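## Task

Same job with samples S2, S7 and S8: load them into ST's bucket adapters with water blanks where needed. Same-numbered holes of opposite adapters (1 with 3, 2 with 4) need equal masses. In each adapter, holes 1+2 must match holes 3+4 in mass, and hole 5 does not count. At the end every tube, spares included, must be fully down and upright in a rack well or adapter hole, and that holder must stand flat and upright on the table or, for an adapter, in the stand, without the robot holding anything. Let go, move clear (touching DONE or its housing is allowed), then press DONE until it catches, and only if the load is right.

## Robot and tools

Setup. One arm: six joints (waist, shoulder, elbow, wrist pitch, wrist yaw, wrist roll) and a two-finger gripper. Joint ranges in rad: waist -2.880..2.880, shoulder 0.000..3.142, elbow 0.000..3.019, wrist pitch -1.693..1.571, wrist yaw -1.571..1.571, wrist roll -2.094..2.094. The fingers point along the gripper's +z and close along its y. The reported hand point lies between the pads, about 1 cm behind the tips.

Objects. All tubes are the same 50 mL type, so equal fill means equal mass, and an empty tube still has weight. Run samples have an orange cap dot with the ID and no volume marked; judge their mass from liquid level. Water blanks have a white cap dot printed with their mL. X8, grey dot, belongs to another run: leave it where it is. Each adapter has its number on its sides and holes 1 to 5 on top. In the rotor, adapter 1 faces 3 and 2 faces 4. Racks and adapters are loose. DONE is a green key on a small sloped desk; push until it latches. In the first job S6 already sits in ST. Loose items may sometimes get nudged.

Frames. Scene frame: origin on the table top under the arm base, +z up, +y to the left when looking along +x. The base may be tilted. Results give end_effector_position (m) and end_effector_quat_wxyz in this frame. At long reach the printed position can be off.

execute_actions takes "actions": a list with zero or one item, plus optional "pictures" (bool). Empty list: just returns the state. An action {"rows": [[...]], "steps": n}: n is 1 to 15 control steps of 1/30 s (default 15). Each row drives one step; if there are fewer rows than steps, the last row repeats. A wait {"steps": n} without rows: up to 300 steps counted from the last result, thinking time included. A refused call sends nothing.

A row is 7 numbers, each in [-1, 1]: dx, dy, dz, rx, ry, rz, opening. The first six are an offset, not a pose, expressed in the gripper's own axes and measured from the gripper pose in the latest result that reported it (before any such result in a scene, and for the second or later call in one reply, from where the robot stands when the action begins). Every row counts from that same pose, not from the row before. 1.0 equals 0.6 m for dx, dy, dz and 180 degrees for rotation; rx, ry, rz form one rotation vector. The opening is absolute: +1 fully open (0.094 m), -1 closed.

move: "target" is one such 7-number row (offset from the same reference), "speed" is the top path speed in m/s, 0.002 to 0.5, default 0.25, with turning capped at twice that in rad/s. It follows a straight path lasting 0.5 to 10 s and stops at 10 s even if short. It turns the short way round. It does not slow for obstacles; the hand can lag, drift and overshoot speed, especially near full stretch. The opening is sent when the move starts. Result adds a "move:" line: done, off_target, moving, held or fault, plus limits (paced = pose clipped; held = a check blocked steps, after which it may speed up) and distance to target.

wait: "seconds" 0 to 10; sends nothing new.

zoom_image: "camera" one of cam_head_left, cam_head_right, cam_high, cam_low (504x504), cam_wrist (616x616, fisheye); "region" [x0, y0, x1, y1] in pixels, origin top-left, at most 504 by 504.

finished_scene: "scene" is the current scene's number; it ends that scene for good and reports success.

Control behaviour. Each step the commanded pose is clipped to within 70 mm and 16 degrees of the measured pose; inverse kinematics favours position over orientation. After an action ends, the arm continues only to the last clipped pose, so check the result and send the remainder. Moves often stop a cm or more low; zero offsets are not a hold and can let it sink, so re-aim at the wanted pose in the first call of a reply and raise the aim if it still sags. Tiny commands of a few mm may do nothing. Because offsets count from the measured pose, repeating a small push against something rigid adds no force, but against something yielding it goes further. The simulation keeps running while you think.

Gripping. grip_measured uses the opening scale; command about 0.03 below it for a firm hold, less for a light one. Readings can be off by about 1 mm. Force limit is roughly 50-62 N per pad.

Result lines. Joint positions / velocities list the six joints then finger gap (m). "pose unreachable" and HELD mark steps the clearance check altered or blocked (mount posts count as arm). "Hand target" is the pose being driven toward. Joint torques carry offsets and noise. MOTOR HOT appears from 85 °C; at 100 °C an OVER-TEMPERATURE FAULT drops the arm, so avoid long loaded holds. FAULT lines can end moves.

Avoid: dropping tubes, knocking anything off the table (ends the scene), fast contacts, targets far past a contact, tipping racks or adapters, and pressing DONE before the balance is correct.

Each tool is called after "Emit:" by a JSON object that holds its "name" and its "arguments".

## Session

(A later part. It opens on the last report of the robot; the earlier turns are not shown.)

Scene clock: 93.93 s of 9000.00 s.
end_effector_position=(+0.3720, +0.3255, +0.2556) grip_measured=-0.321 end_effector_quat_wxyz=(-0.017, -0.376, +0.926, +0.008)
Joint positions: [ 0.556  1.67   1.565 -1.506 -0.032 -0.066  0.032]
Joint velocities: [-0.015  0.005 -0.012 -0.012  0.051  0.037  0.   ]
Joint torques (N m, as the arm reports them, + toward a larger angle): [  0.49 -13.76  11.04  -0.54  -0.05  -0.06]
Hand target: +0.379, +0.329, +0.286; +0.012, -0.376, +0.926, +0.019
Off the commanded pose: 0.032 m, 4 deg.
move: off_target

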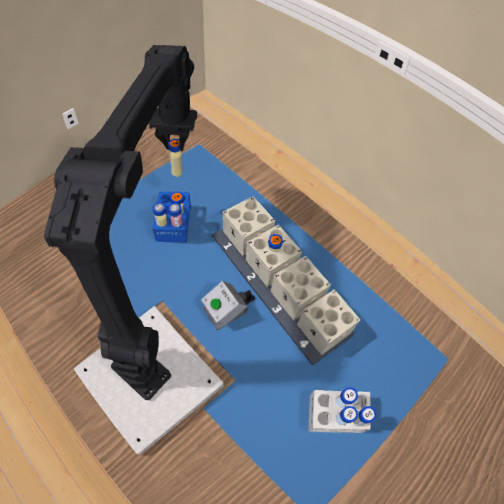

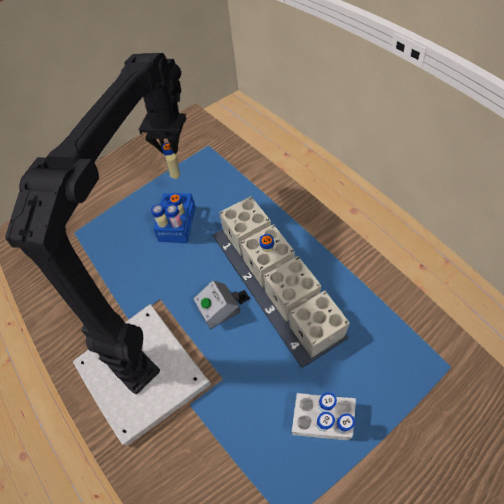

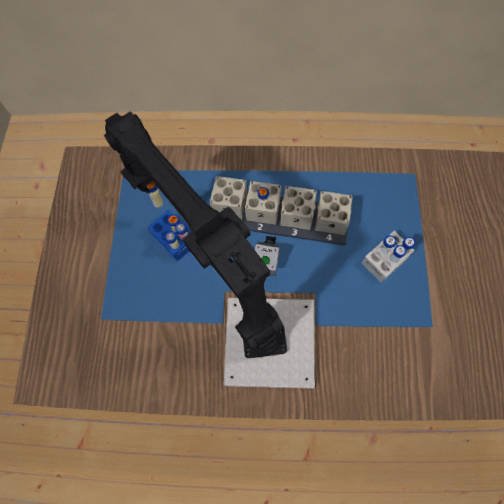

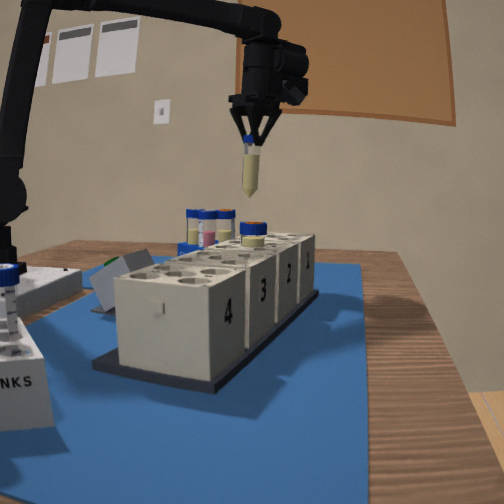

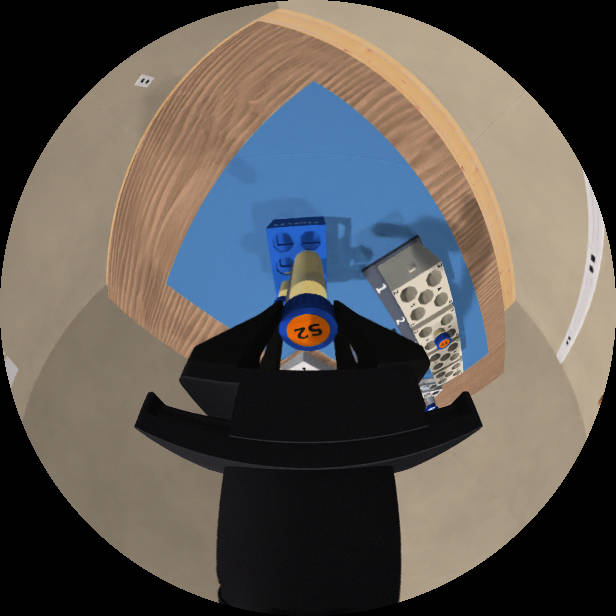

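Emit:
{"name": "move", "arguments": {"target": [0.119,-0.337,-0.025,0.004,-0.028,0.245,-0.35], "speed": 0.2}}

Scene clock: 100.57 s of 9000.00 s.
end_effector_position=(+0.4572, +0.1285, +0.2489) grip_measured=-0.321 end_effector_quat_wxyz=(-0.003, -0.006, +1.000, +0.006)
Joint positions: [ 0.121  1.607  1.469 -1.448 -0.012  0.26   0.032]
Joint velocities: [ 0.005  0.005 -0.007 -0.002 -0.051  0.022 -0.001]
Joint torques (N m, as the arm reports them, + toward a larger angle): [  1.25 -13.22   8.27   0.38   0.11   0.05]
Hand target: +0.460, +0.130, +0.267; +0.024, -0.001, +1.000, +0.012
Off the commanded pose: 0.019 m, 3 deg.
After step 90, 1.30 s passed at rest.
move: off_target

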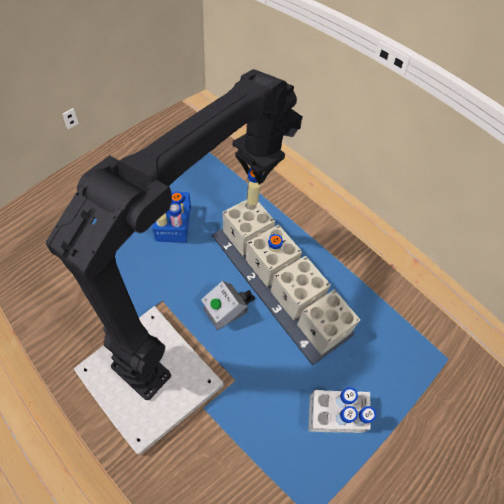

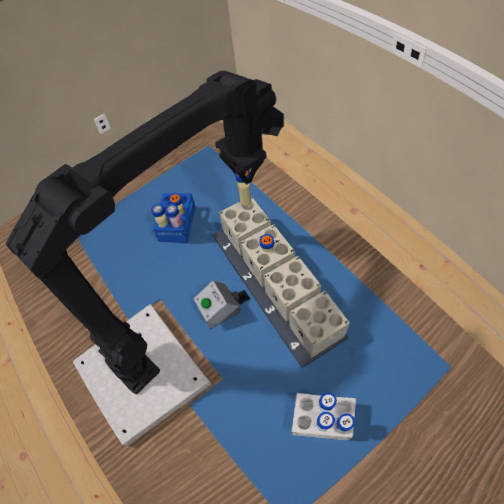

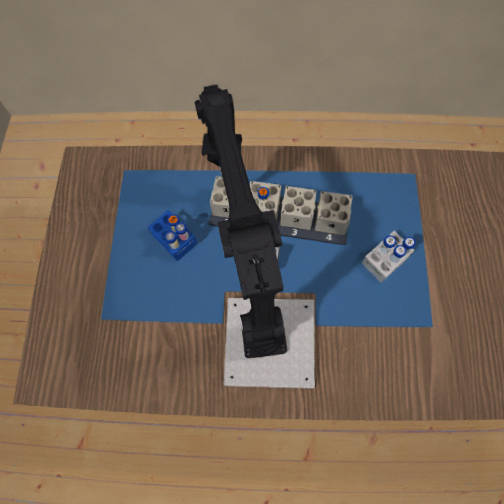

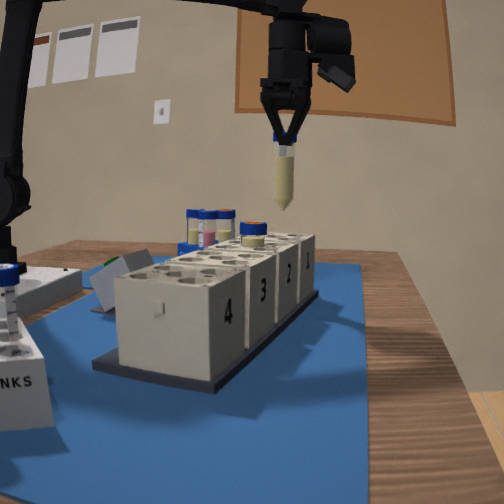

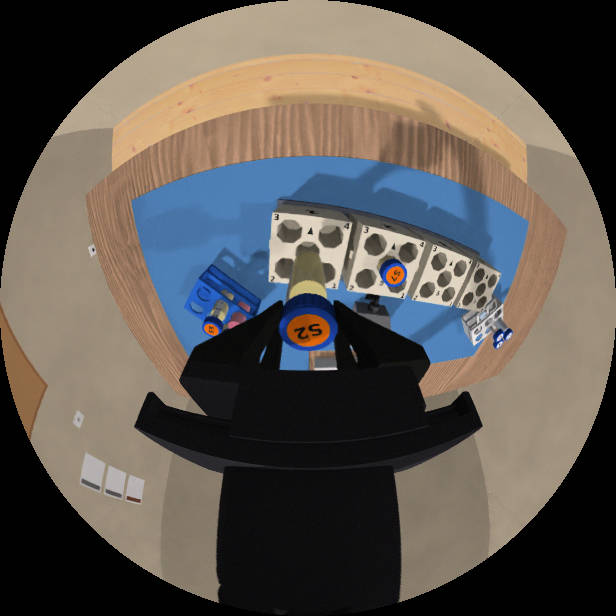

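Emit:
{"name": "move", "arguments": {"target": [0.004,0.004,0.045,0,-0.016,0,-0.35], "speed": 0.05}}

Emit:
{"name": "zoom_image", "arguments": {"camera": "cam_wrist", "region": [230,180,400,350]}}

Emit:
{"name": "zoom_image", "arguments": {"camera": "cam_low", "region": [170,120,350,300]}}

Scene clock: 104.53 s of 9000.00 s.
end_effector_position=(+0.4518, +0.1277, +0.2095) grip_measured=-0.321 end_effector_quat_wxyz=(+0.002, -0.007, +1.000, +0.002)
Joint positions: [ 0.126  1.607  1.364 -1.337 -0.002  0.262  0.032]
Joint velocities: [-0.005 -0.005 -0.002  0.017 -0.022 -0.037  0.   ]
Joint torques (N m, as the arm reports them, + toward a larger angle): [  1.53 -12.4    7.73   0.38   0.18   0.05]
Hand target: +0.455, +0.131, +0.222; +0.022, -0.005, +1.000, +0.006
Off the commanded pose: 0.013 m, 2 deg.
After step 90, 0.13 s passed at rest.
move: off_target

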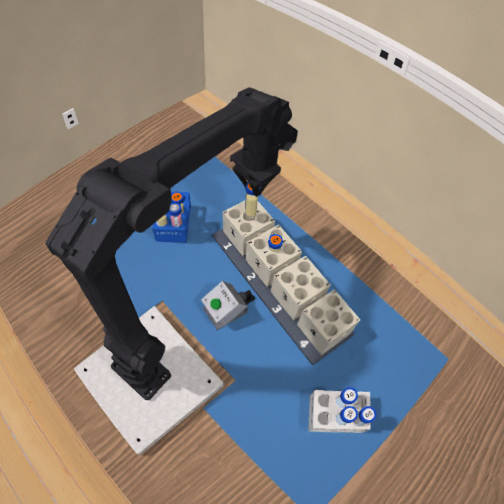

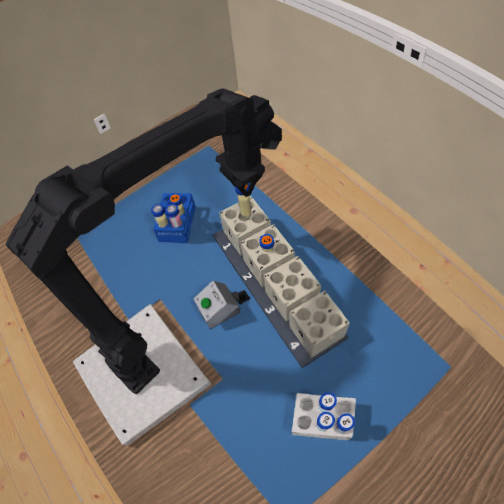

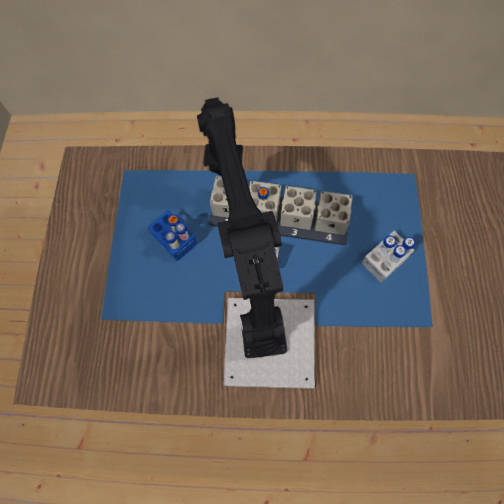

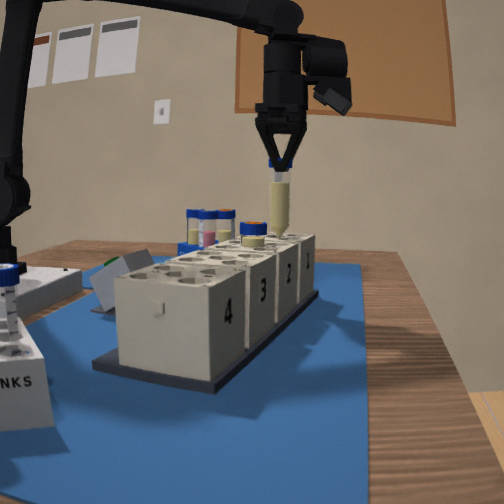

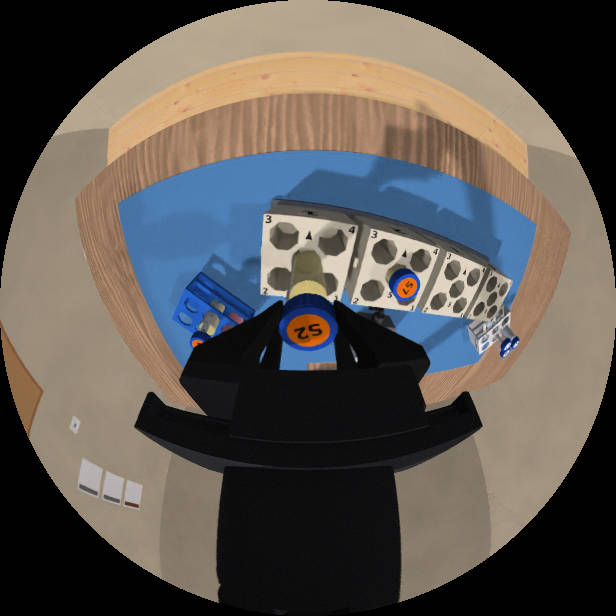

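Region (230, 180, 400, 350) of cam_wrist's 616x616 image, scaled by 2.965, with more detail than that image has.

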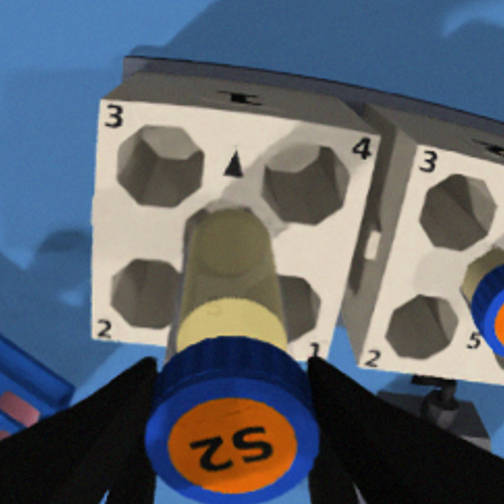

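Region (170, 120, 350, 300) of cam_low's 504x504 image, scaled by 2.800, with more detail than that image has.

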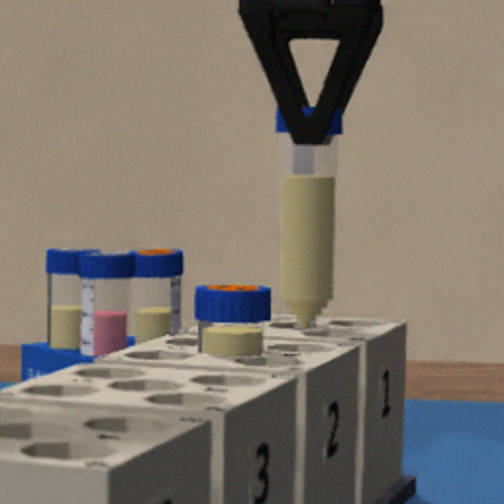

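Emit:
{"name": "move", "arguments": {"target": [-0.002,0.006,0.04,0,-0.008,0,-0.35], "speed": 0.03}}

Emit:
{"name": "move", "arguments": {"target": [-0.004,0,0.095,0,0,0,-0.35], "speed": 0.04}}

Scene clock: 109.43 s of 9000.00 s.
end_effector_position=(+0.4481, +0.1289, +0.1870) grip_measured=-0.321 end_effector_quat_wxyz=(+0.007, -0.009, +1.000, +0.003)
Joint positions: [ 0.131  1.607  1.303 -1.264 -0.001  0.262  0.032]
Joint velocities: [-0.005 -0.005  0.007 -0.007  0.007 -0.022  0.   ]
Joint torques (N m, as the arm reports them, + toward a larger angle): [  1.42 -10.43   7.59   0.51   0.24   0.04]
Hand target: +0.453, +0.131, +0.185; +0.014, -0.007, +1.000, +0.002
Off the commanded pose: 0.006 m, 1 deg.
After step 90, 0.83 s passed at rest.
move: done

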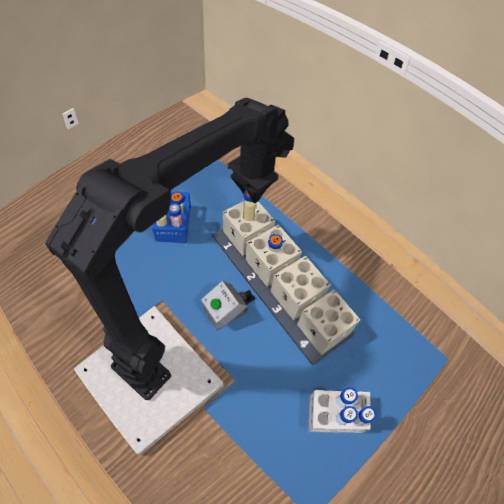

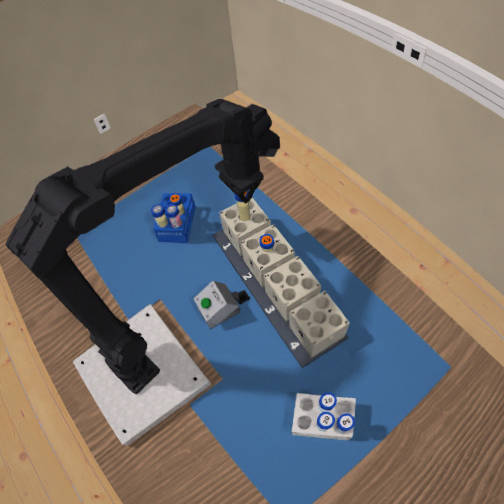

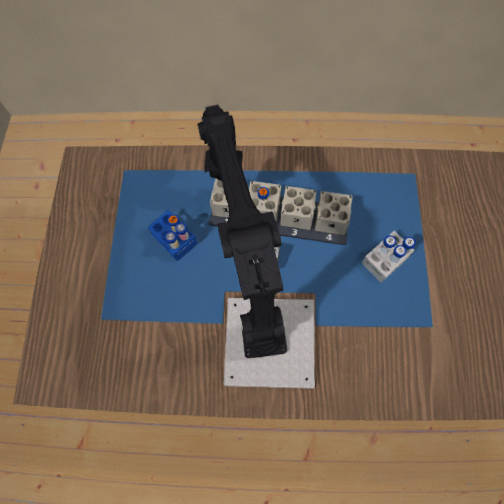

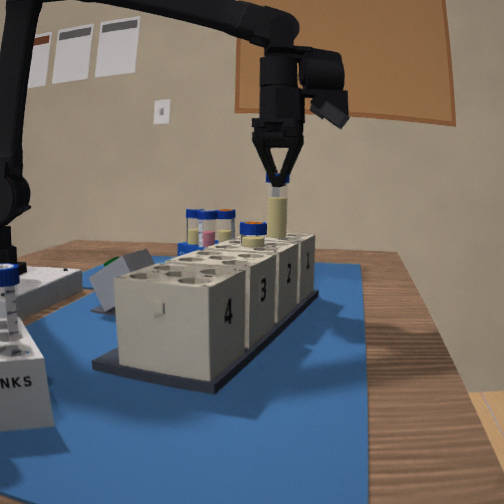

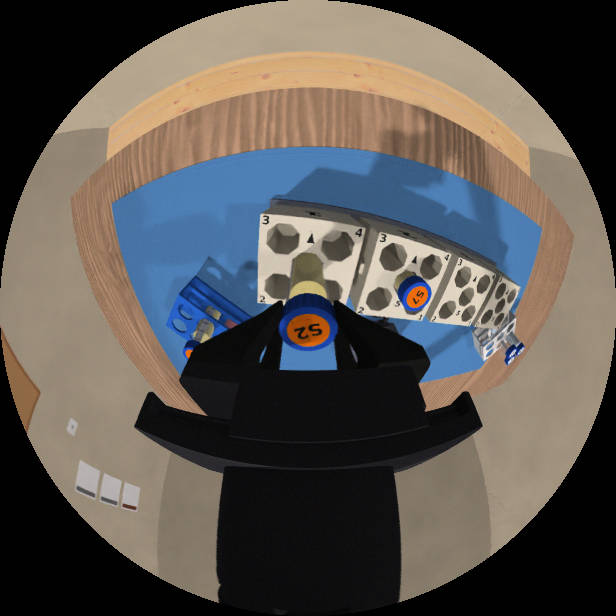

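Scene clock: 111.20 s of 9000.00 s.
end_effector_position=(+0.4481, +0.1294, +0.1369) grip_measured=-0.321 end_effector_quat_wxyz=(+0.008, -0.009, +1.000, +0.004)
Joint positions: [ 0.131  1.652  1.218 -1.133 -0.004  0.262  0.032]
Joint velocities: [-0.015 -0.005 -0.017 -0.002  0.037  0.007 -0.001]
Joint torques (N m, as the arm reports them, + toward a larger angle): [ 0.73 -9.87  7.07  0.43  0.13 -0.05]
Hand target: +0.452, +0.129, +0.130; +0.007, -0.009, +1.000, +0.003
Off the commanded pose: 0.008 m, 0 deg.
move: done

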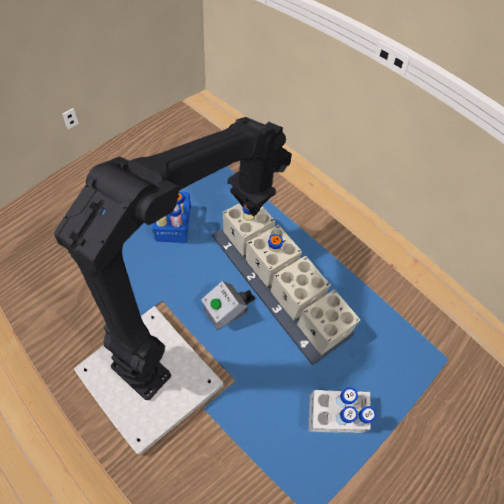

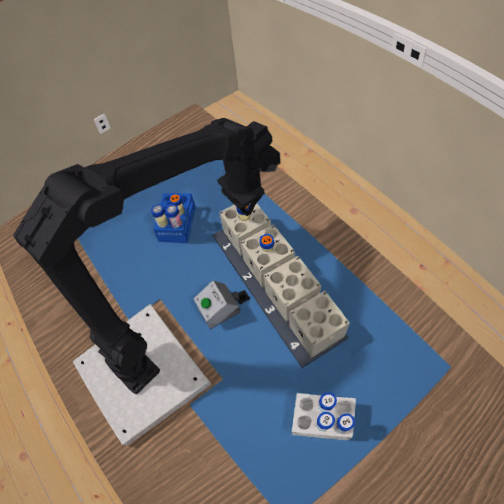

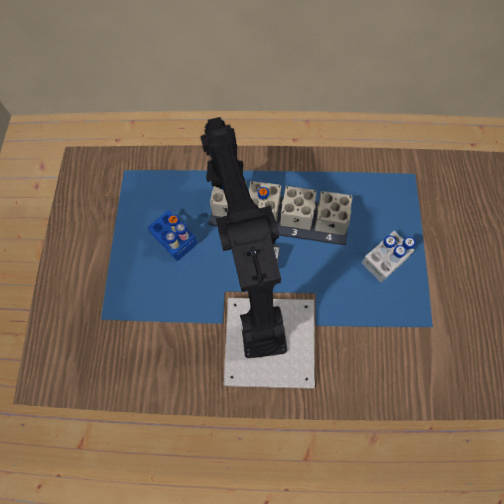

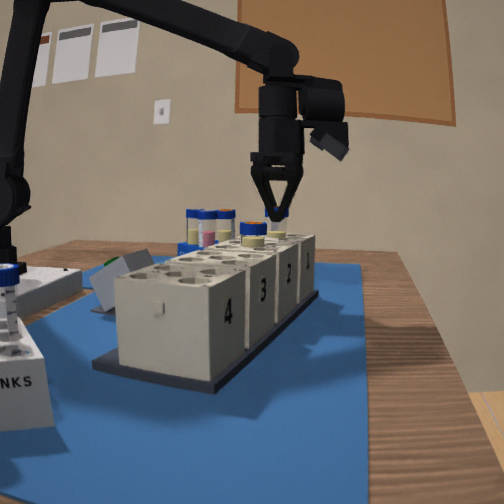

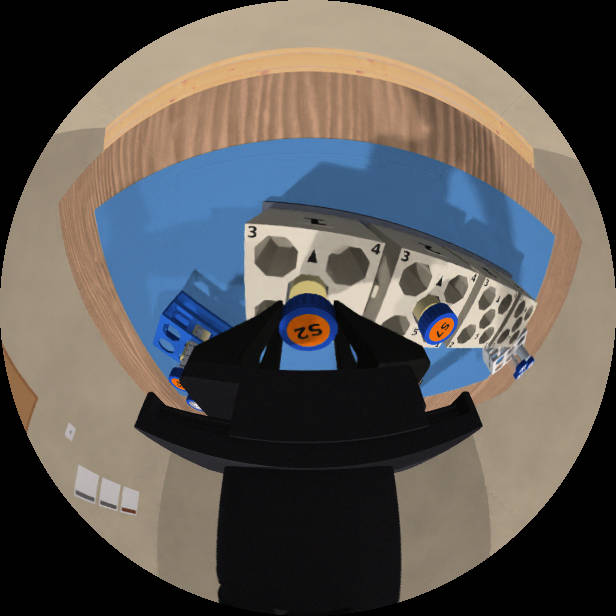

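Emit:
{"name": "move", "arguments": {"target": [-0.005,0,0.022,0,0,0,-0.35], "speed": 0.03}}

Emit:
{"name": "move", "arguments": {"target": [0,0,0.004,0,0,0,0.15]}}

Emit:
{"name": "move", "arguments": {"target": [-0.02,0,-0.13,0,-0.01,0,0.15], "speed": 0.15}}

Emit:
{"name": "move", "arguments": {"target": [0.165,0.285,-0.02,0,-0.01,-0.245,0.15]}}

Scene clock: 118.17 s of 9000.00 s.
end_effector_position=(+0.4479, +0.1295, +0.1311) grip_measured=-0.321 end_effector_quat_wxyz=(+0.010, -0.009, +1.000, +0.005)
Joint positions: [ 0.131  1.656  1.206 -1.114 -0.004  0.262  0.032]
Joint velocities: [-0.015 -0.005 -0.017  0.002 -0.037  0.022 -0.001]
Joint torques (N m, as the arm reports them, + toward a larger angle): [ 0.86 -9.86  7.01  0.44  0.07 -0.05]
Hand target: +0.451, +0.129, +0.124; +0.008, -0.009, +1.000, +0.004
Off the commanded pose: 0.008 m, 0 deg.
After step 90, 3.20 s passed at rest.
move: done

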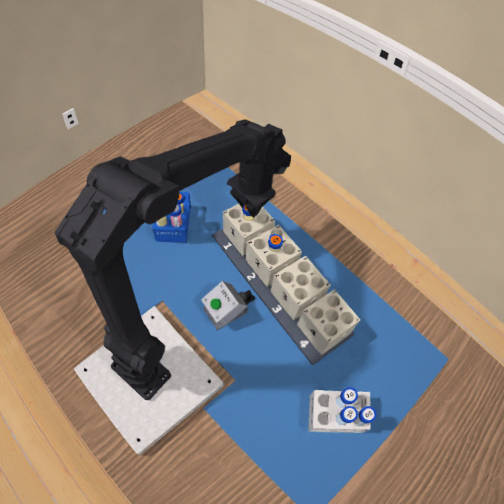

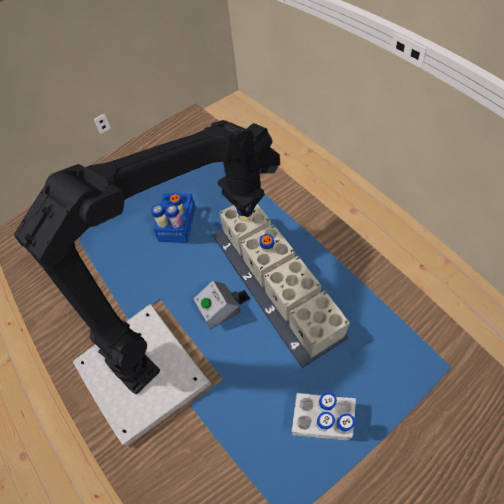

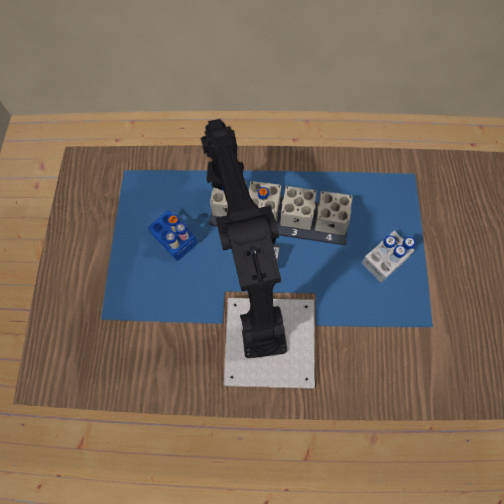

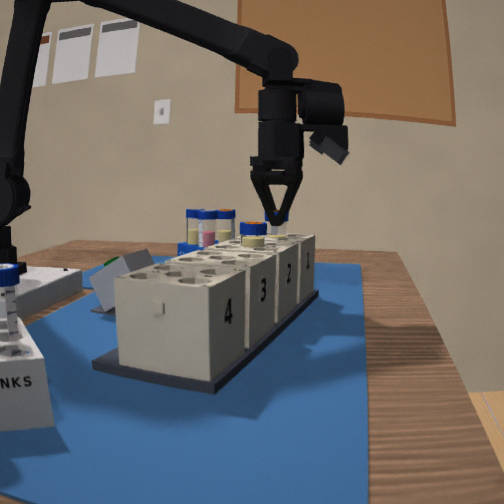

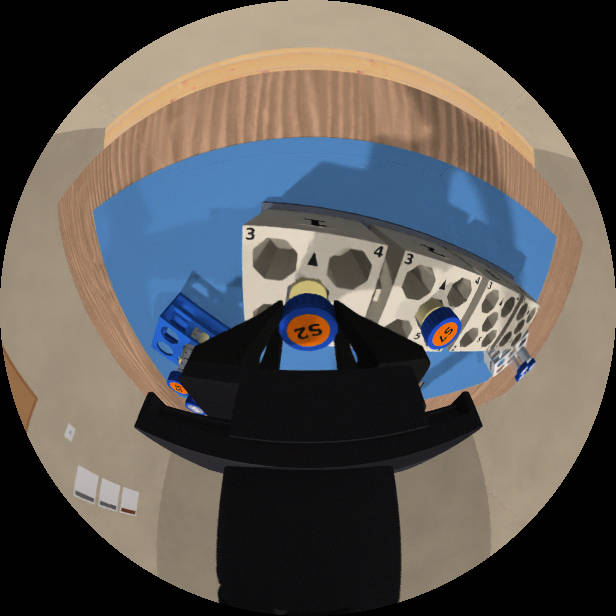

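Scene clock: 118.87 s of 9000.00 s.
end_effector_position=(+0.4462, +0.1289, +0.1295) grip_measured=+0.148 end_effector_quat_wxyz=(+0.007, -0.009, +1.000, +0.005)
Joint positions: [ 0.131  1.656  1.202 -1.114 -0.004  0.262  0.054]
Joint velocities: [ 0.015 -0.015  0.007  0.007 -0.022  0.051 -0.001]
Joint torques (N m, as the arm reports them, + toward a larger angle): [  1.01 -10.9    6.95   0.15   0.05  -0.04]
Hand target: +0.448, +0.129, +0.129; +0.009, -0.009, +1.000, +0.005
Off the commanded pose: 0.002 m, 0 deg.
move: done

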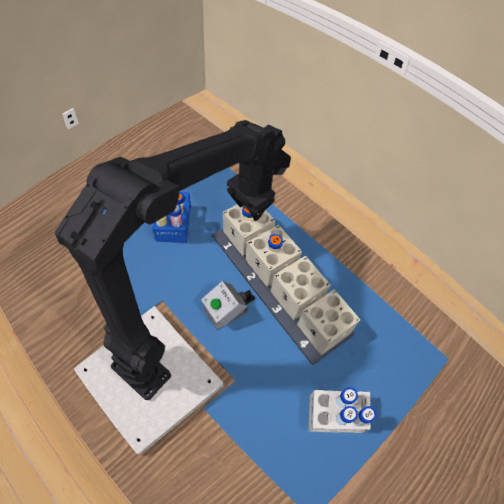

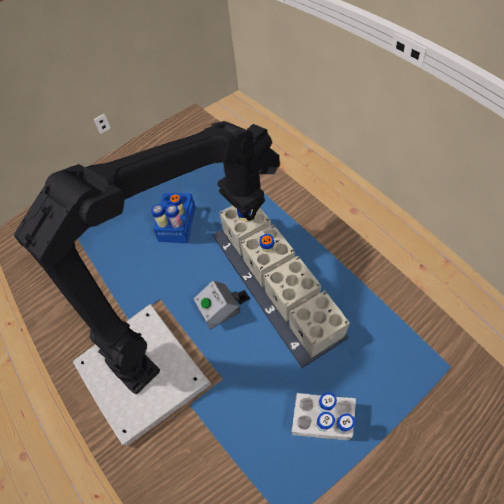

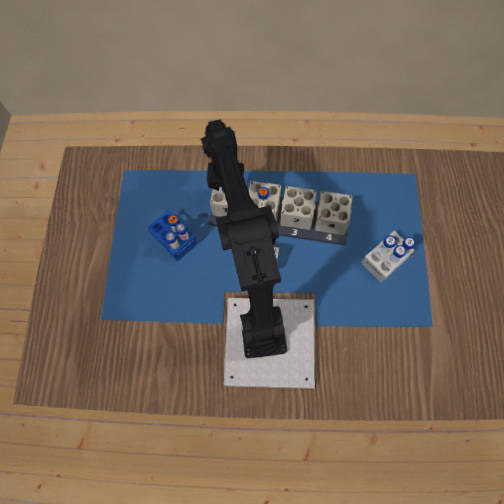

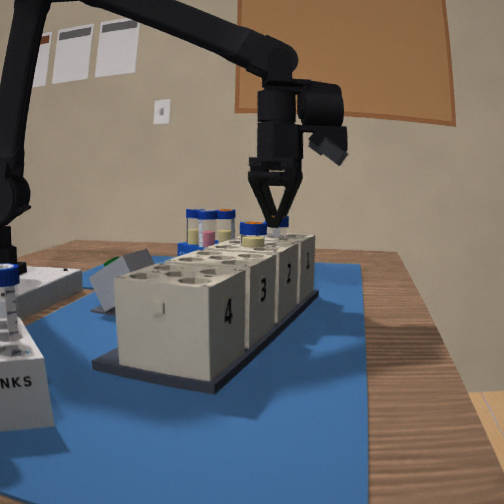

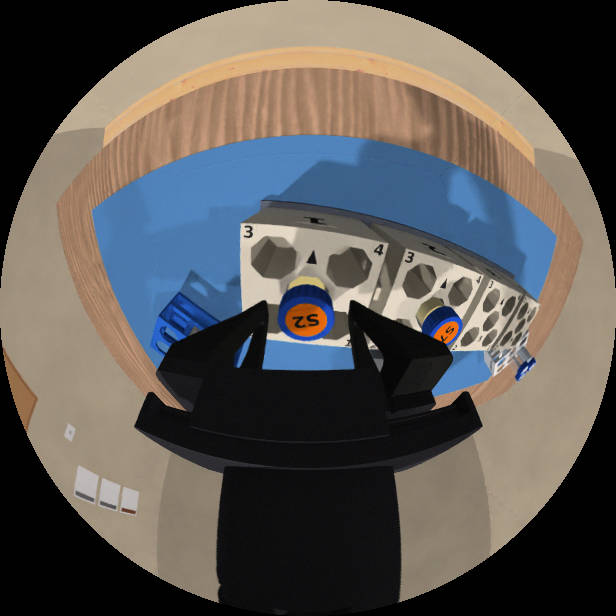

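Scene clock: 119.83 s of 9000.00 s.
end_effector_position=(+0.4452, +0.1277, +0.1886) grip_measured=+0.148 end_effector_quat_wxyz=(+0.004, -0.009, +1.000, +0.001)
Joint positions: [ 0.131  1.603  1.301 -1.275  0.001  0.262  0.054]
Joint velocities: [ 0.015  0.005  0.017 -0.002 -0.022  0.051  0.   ]
Joint torques (N m, as the arm reports them, + toward a larger angle): [  0.68 -11.52  10.16  -0.45   0.15  -0.06]
Hand target: +0.456, +0.128, +0.208; +0.023, -0.009, +1.000, +0.005
Off the commanded pose: 0.022 m, 2 deg.
move: off_target

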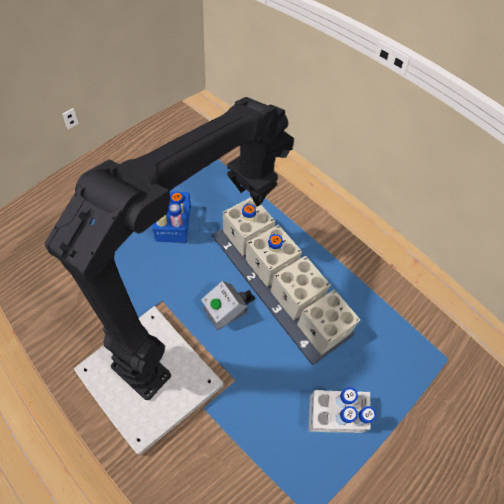

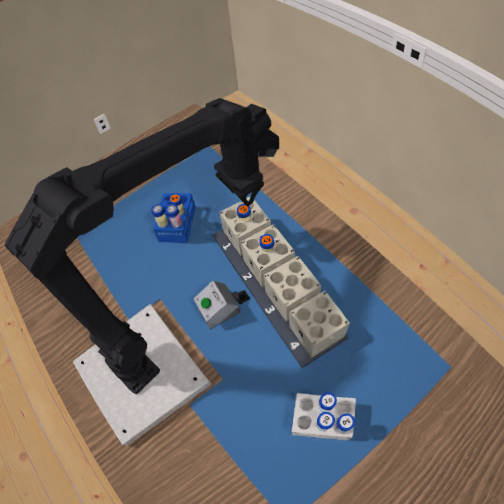

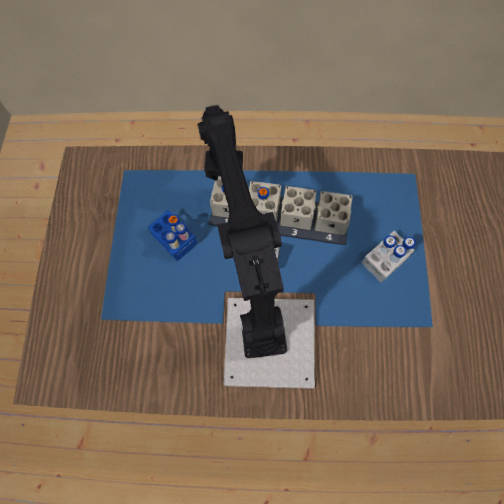

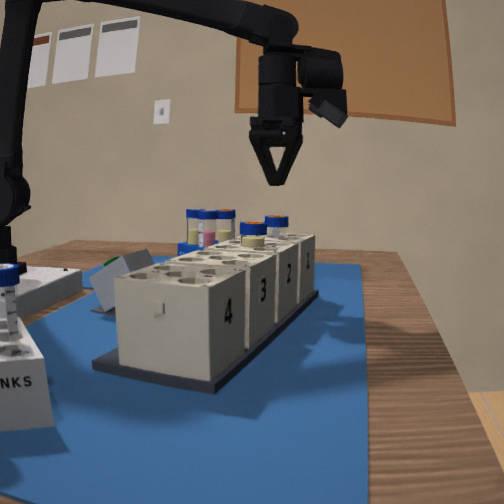

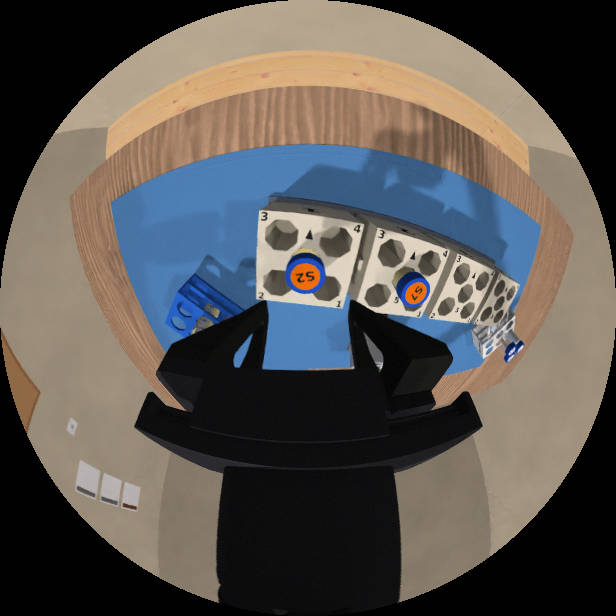

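Scene clock: 121.83 s of 9000.00 s.
end_effector_position=(+0.3365, +0.2936, +0.1826) grip_measured=+0.148 end_effector_quat_wxyz=(-0.004, -0.380, +0.925, -0.007)
Joint positions: [ 0.569  1.577  1.256 -1.275  0.006 -0.061  0.054]
Joint velocities: [-0.005  0.005  0.002  0.002 -0.022  0.037 -0.   ]
Joint torques (N m, as the arm reports them, + toward a larger angle): [  0.68 -11.66   8.83   0.09   0.13  -0.11]
Hand target: +0.344, +0.298, +0.199; +0.019, -0.384, +0.923, -0.001
Off the commanded pose: 0.019 m, 3 deg.
move: off_target

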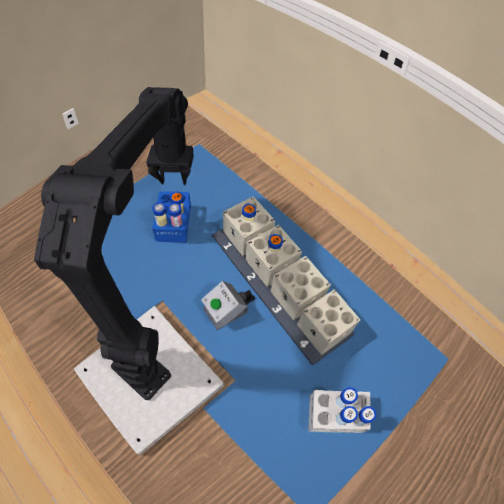

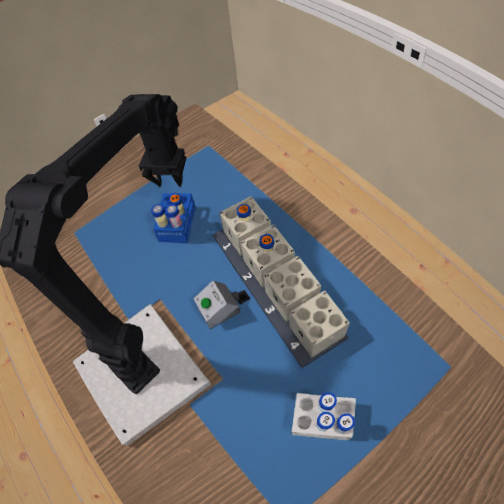

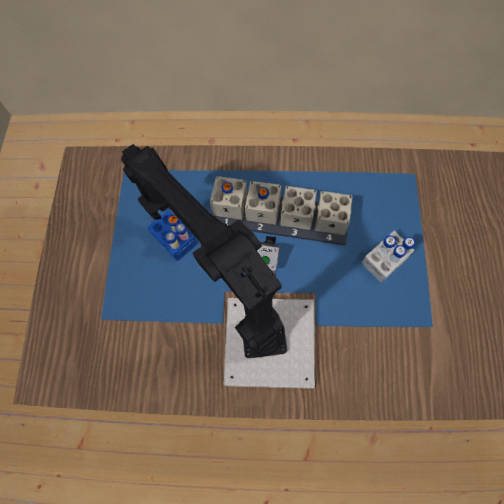

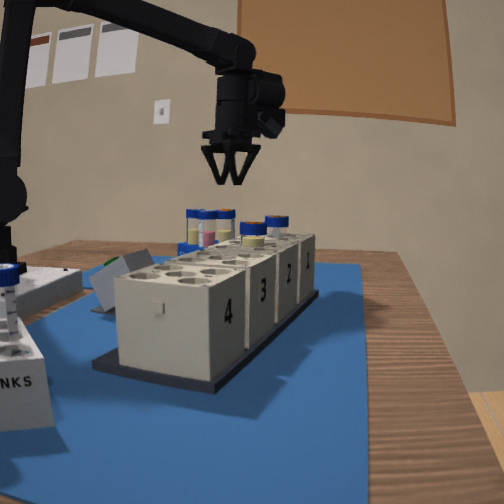

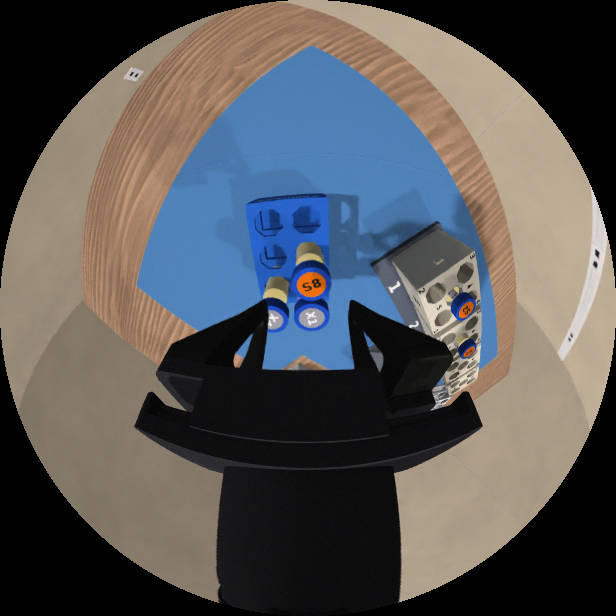

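Emit:
{"name": "move", "arguments": {"target": [0,-0.007,0.067,0,-0.004,0,0.15], "speed": 0.06}}

Scene clock: 125.60 s of 9000.00 s.
end_effector_position=(+0.3348, +0.2896, +0.1483) grip_measured=+0.148 end_effector_quat_wxyz=(+0.002, -0.380, +0.925, -0.005)
Joint positions: [ 0.565  1.591  1.177 -1.168  0.006 -0.063  0.054]
Joint velocities: [-0.005 -0.005  0.007 -0.012 -0.022 -0.007 -0.   ]
Joint torques (N m, as the arm reports them, + toward a larger angle): [ 0.29 -9.18  7.2   0.39  0.02 -0.11]
Hand target: +0.340, +0.290, +0.142; +0.002, -0.380, +0.925, -0.005
Off the commanded pose: 0.007 m, 0 deg.
move: done

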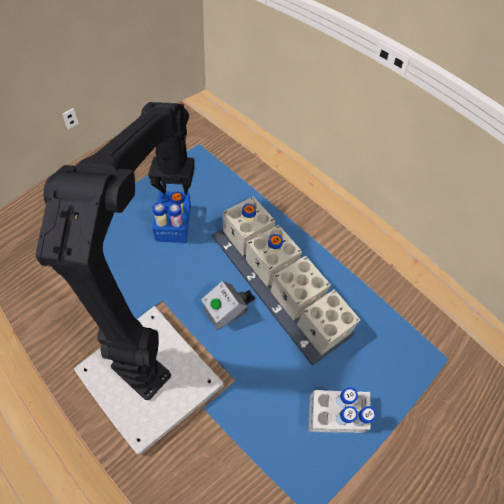

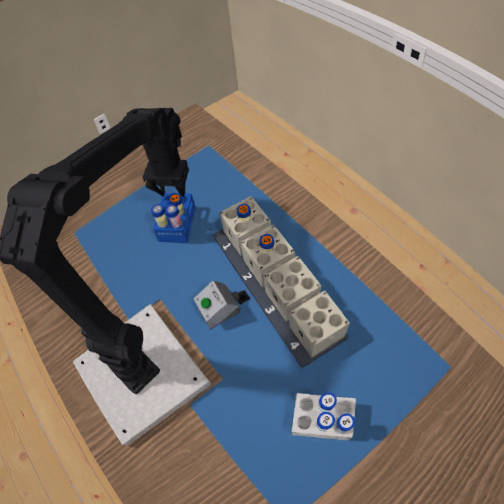

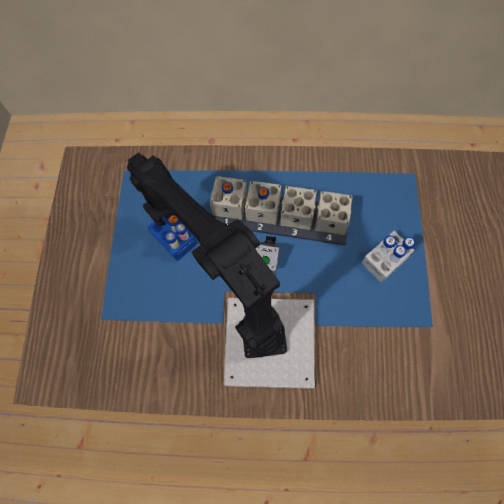

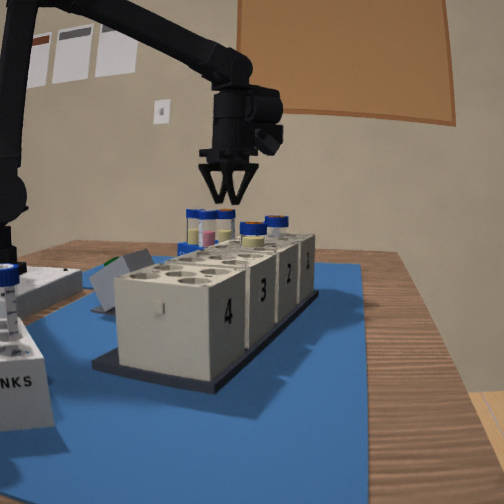

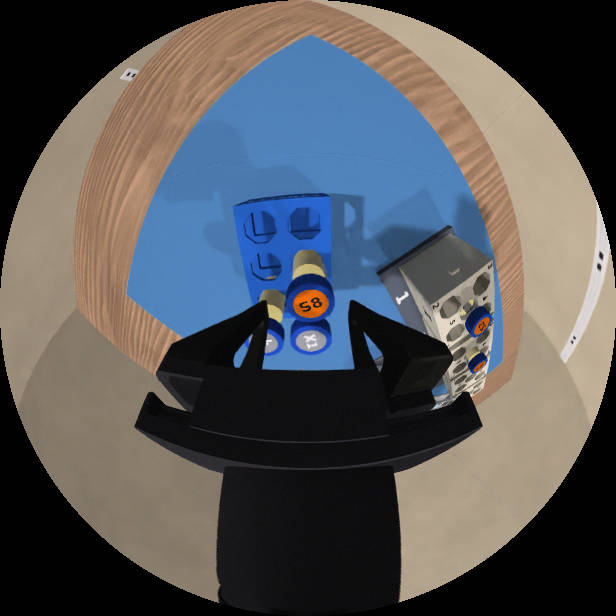

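Emit:
{"name": "move", "arguments": {"target": [-0.01,-0.003,0.06,0,0,0,0.1], "speed": 0.04}}

Scene clock: 128.57 s of 9000.00 s.
end_effector_position=(+0.3373, +0.2916, +0.1188) grip_measured=+0.102 end_effector_quat_wxyz=(+0.003, -0.380, +0.925, -0.005)
Joint positions: [ 0.565  1.631  1.14  -1.09   0.006 -0.063  0.052]
Joint velocities: [-0.024  0.005  0.017  0.017  0.037  0.037  0.   ]
Joint torques (N m, as the arm reports them, + toward a larger angle): [ 0.57 -9.37  6.87  0.42  0.04 -0.07]
Hand target: +0.341, +0.292, +0.112; +0.002, -0.380, +0.925, -0.005
Off the commanded pose: 0.007 m, 0 deg.
move: done

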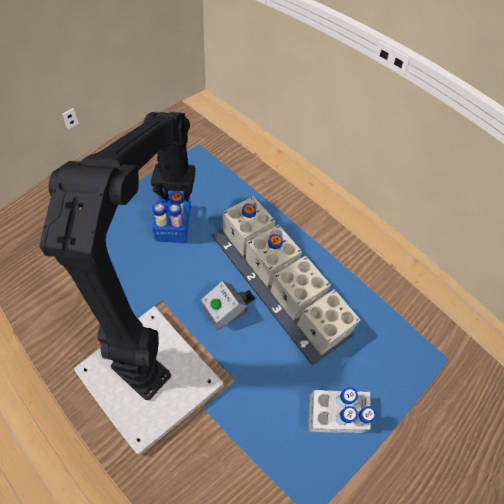

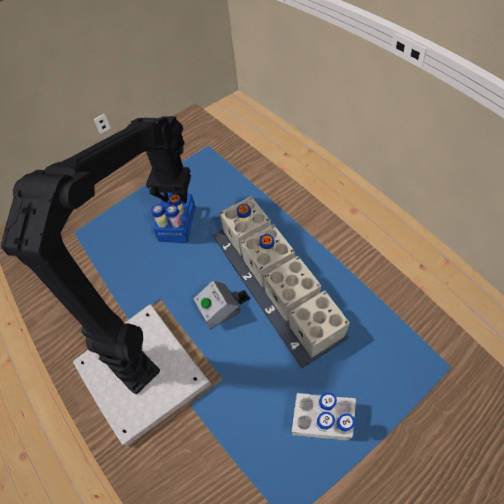

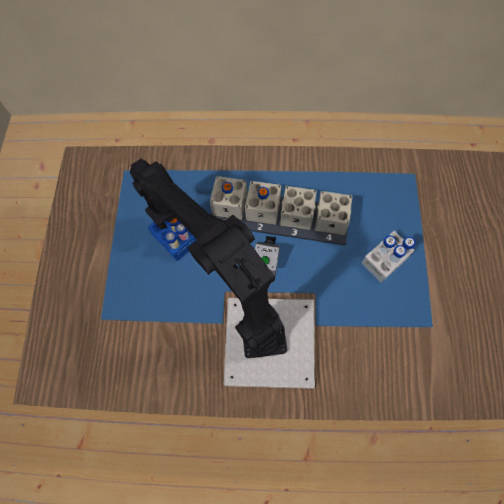

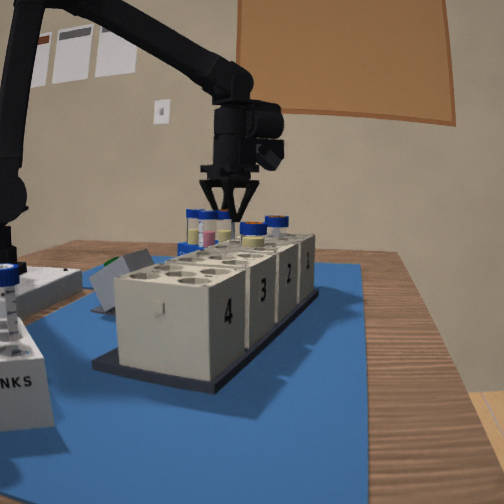

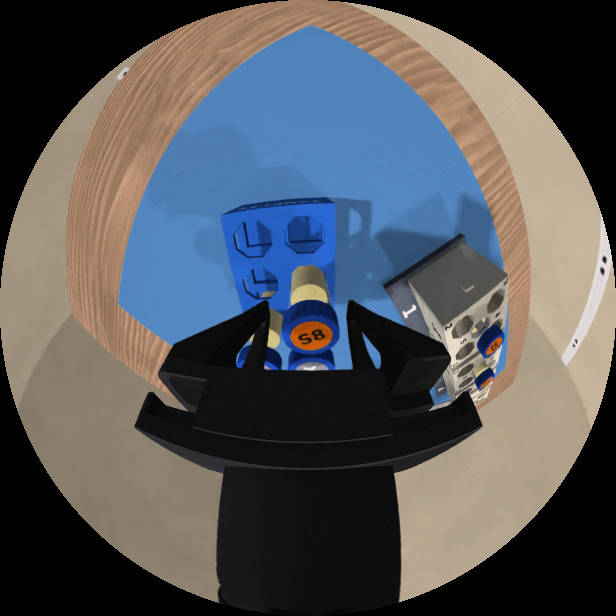

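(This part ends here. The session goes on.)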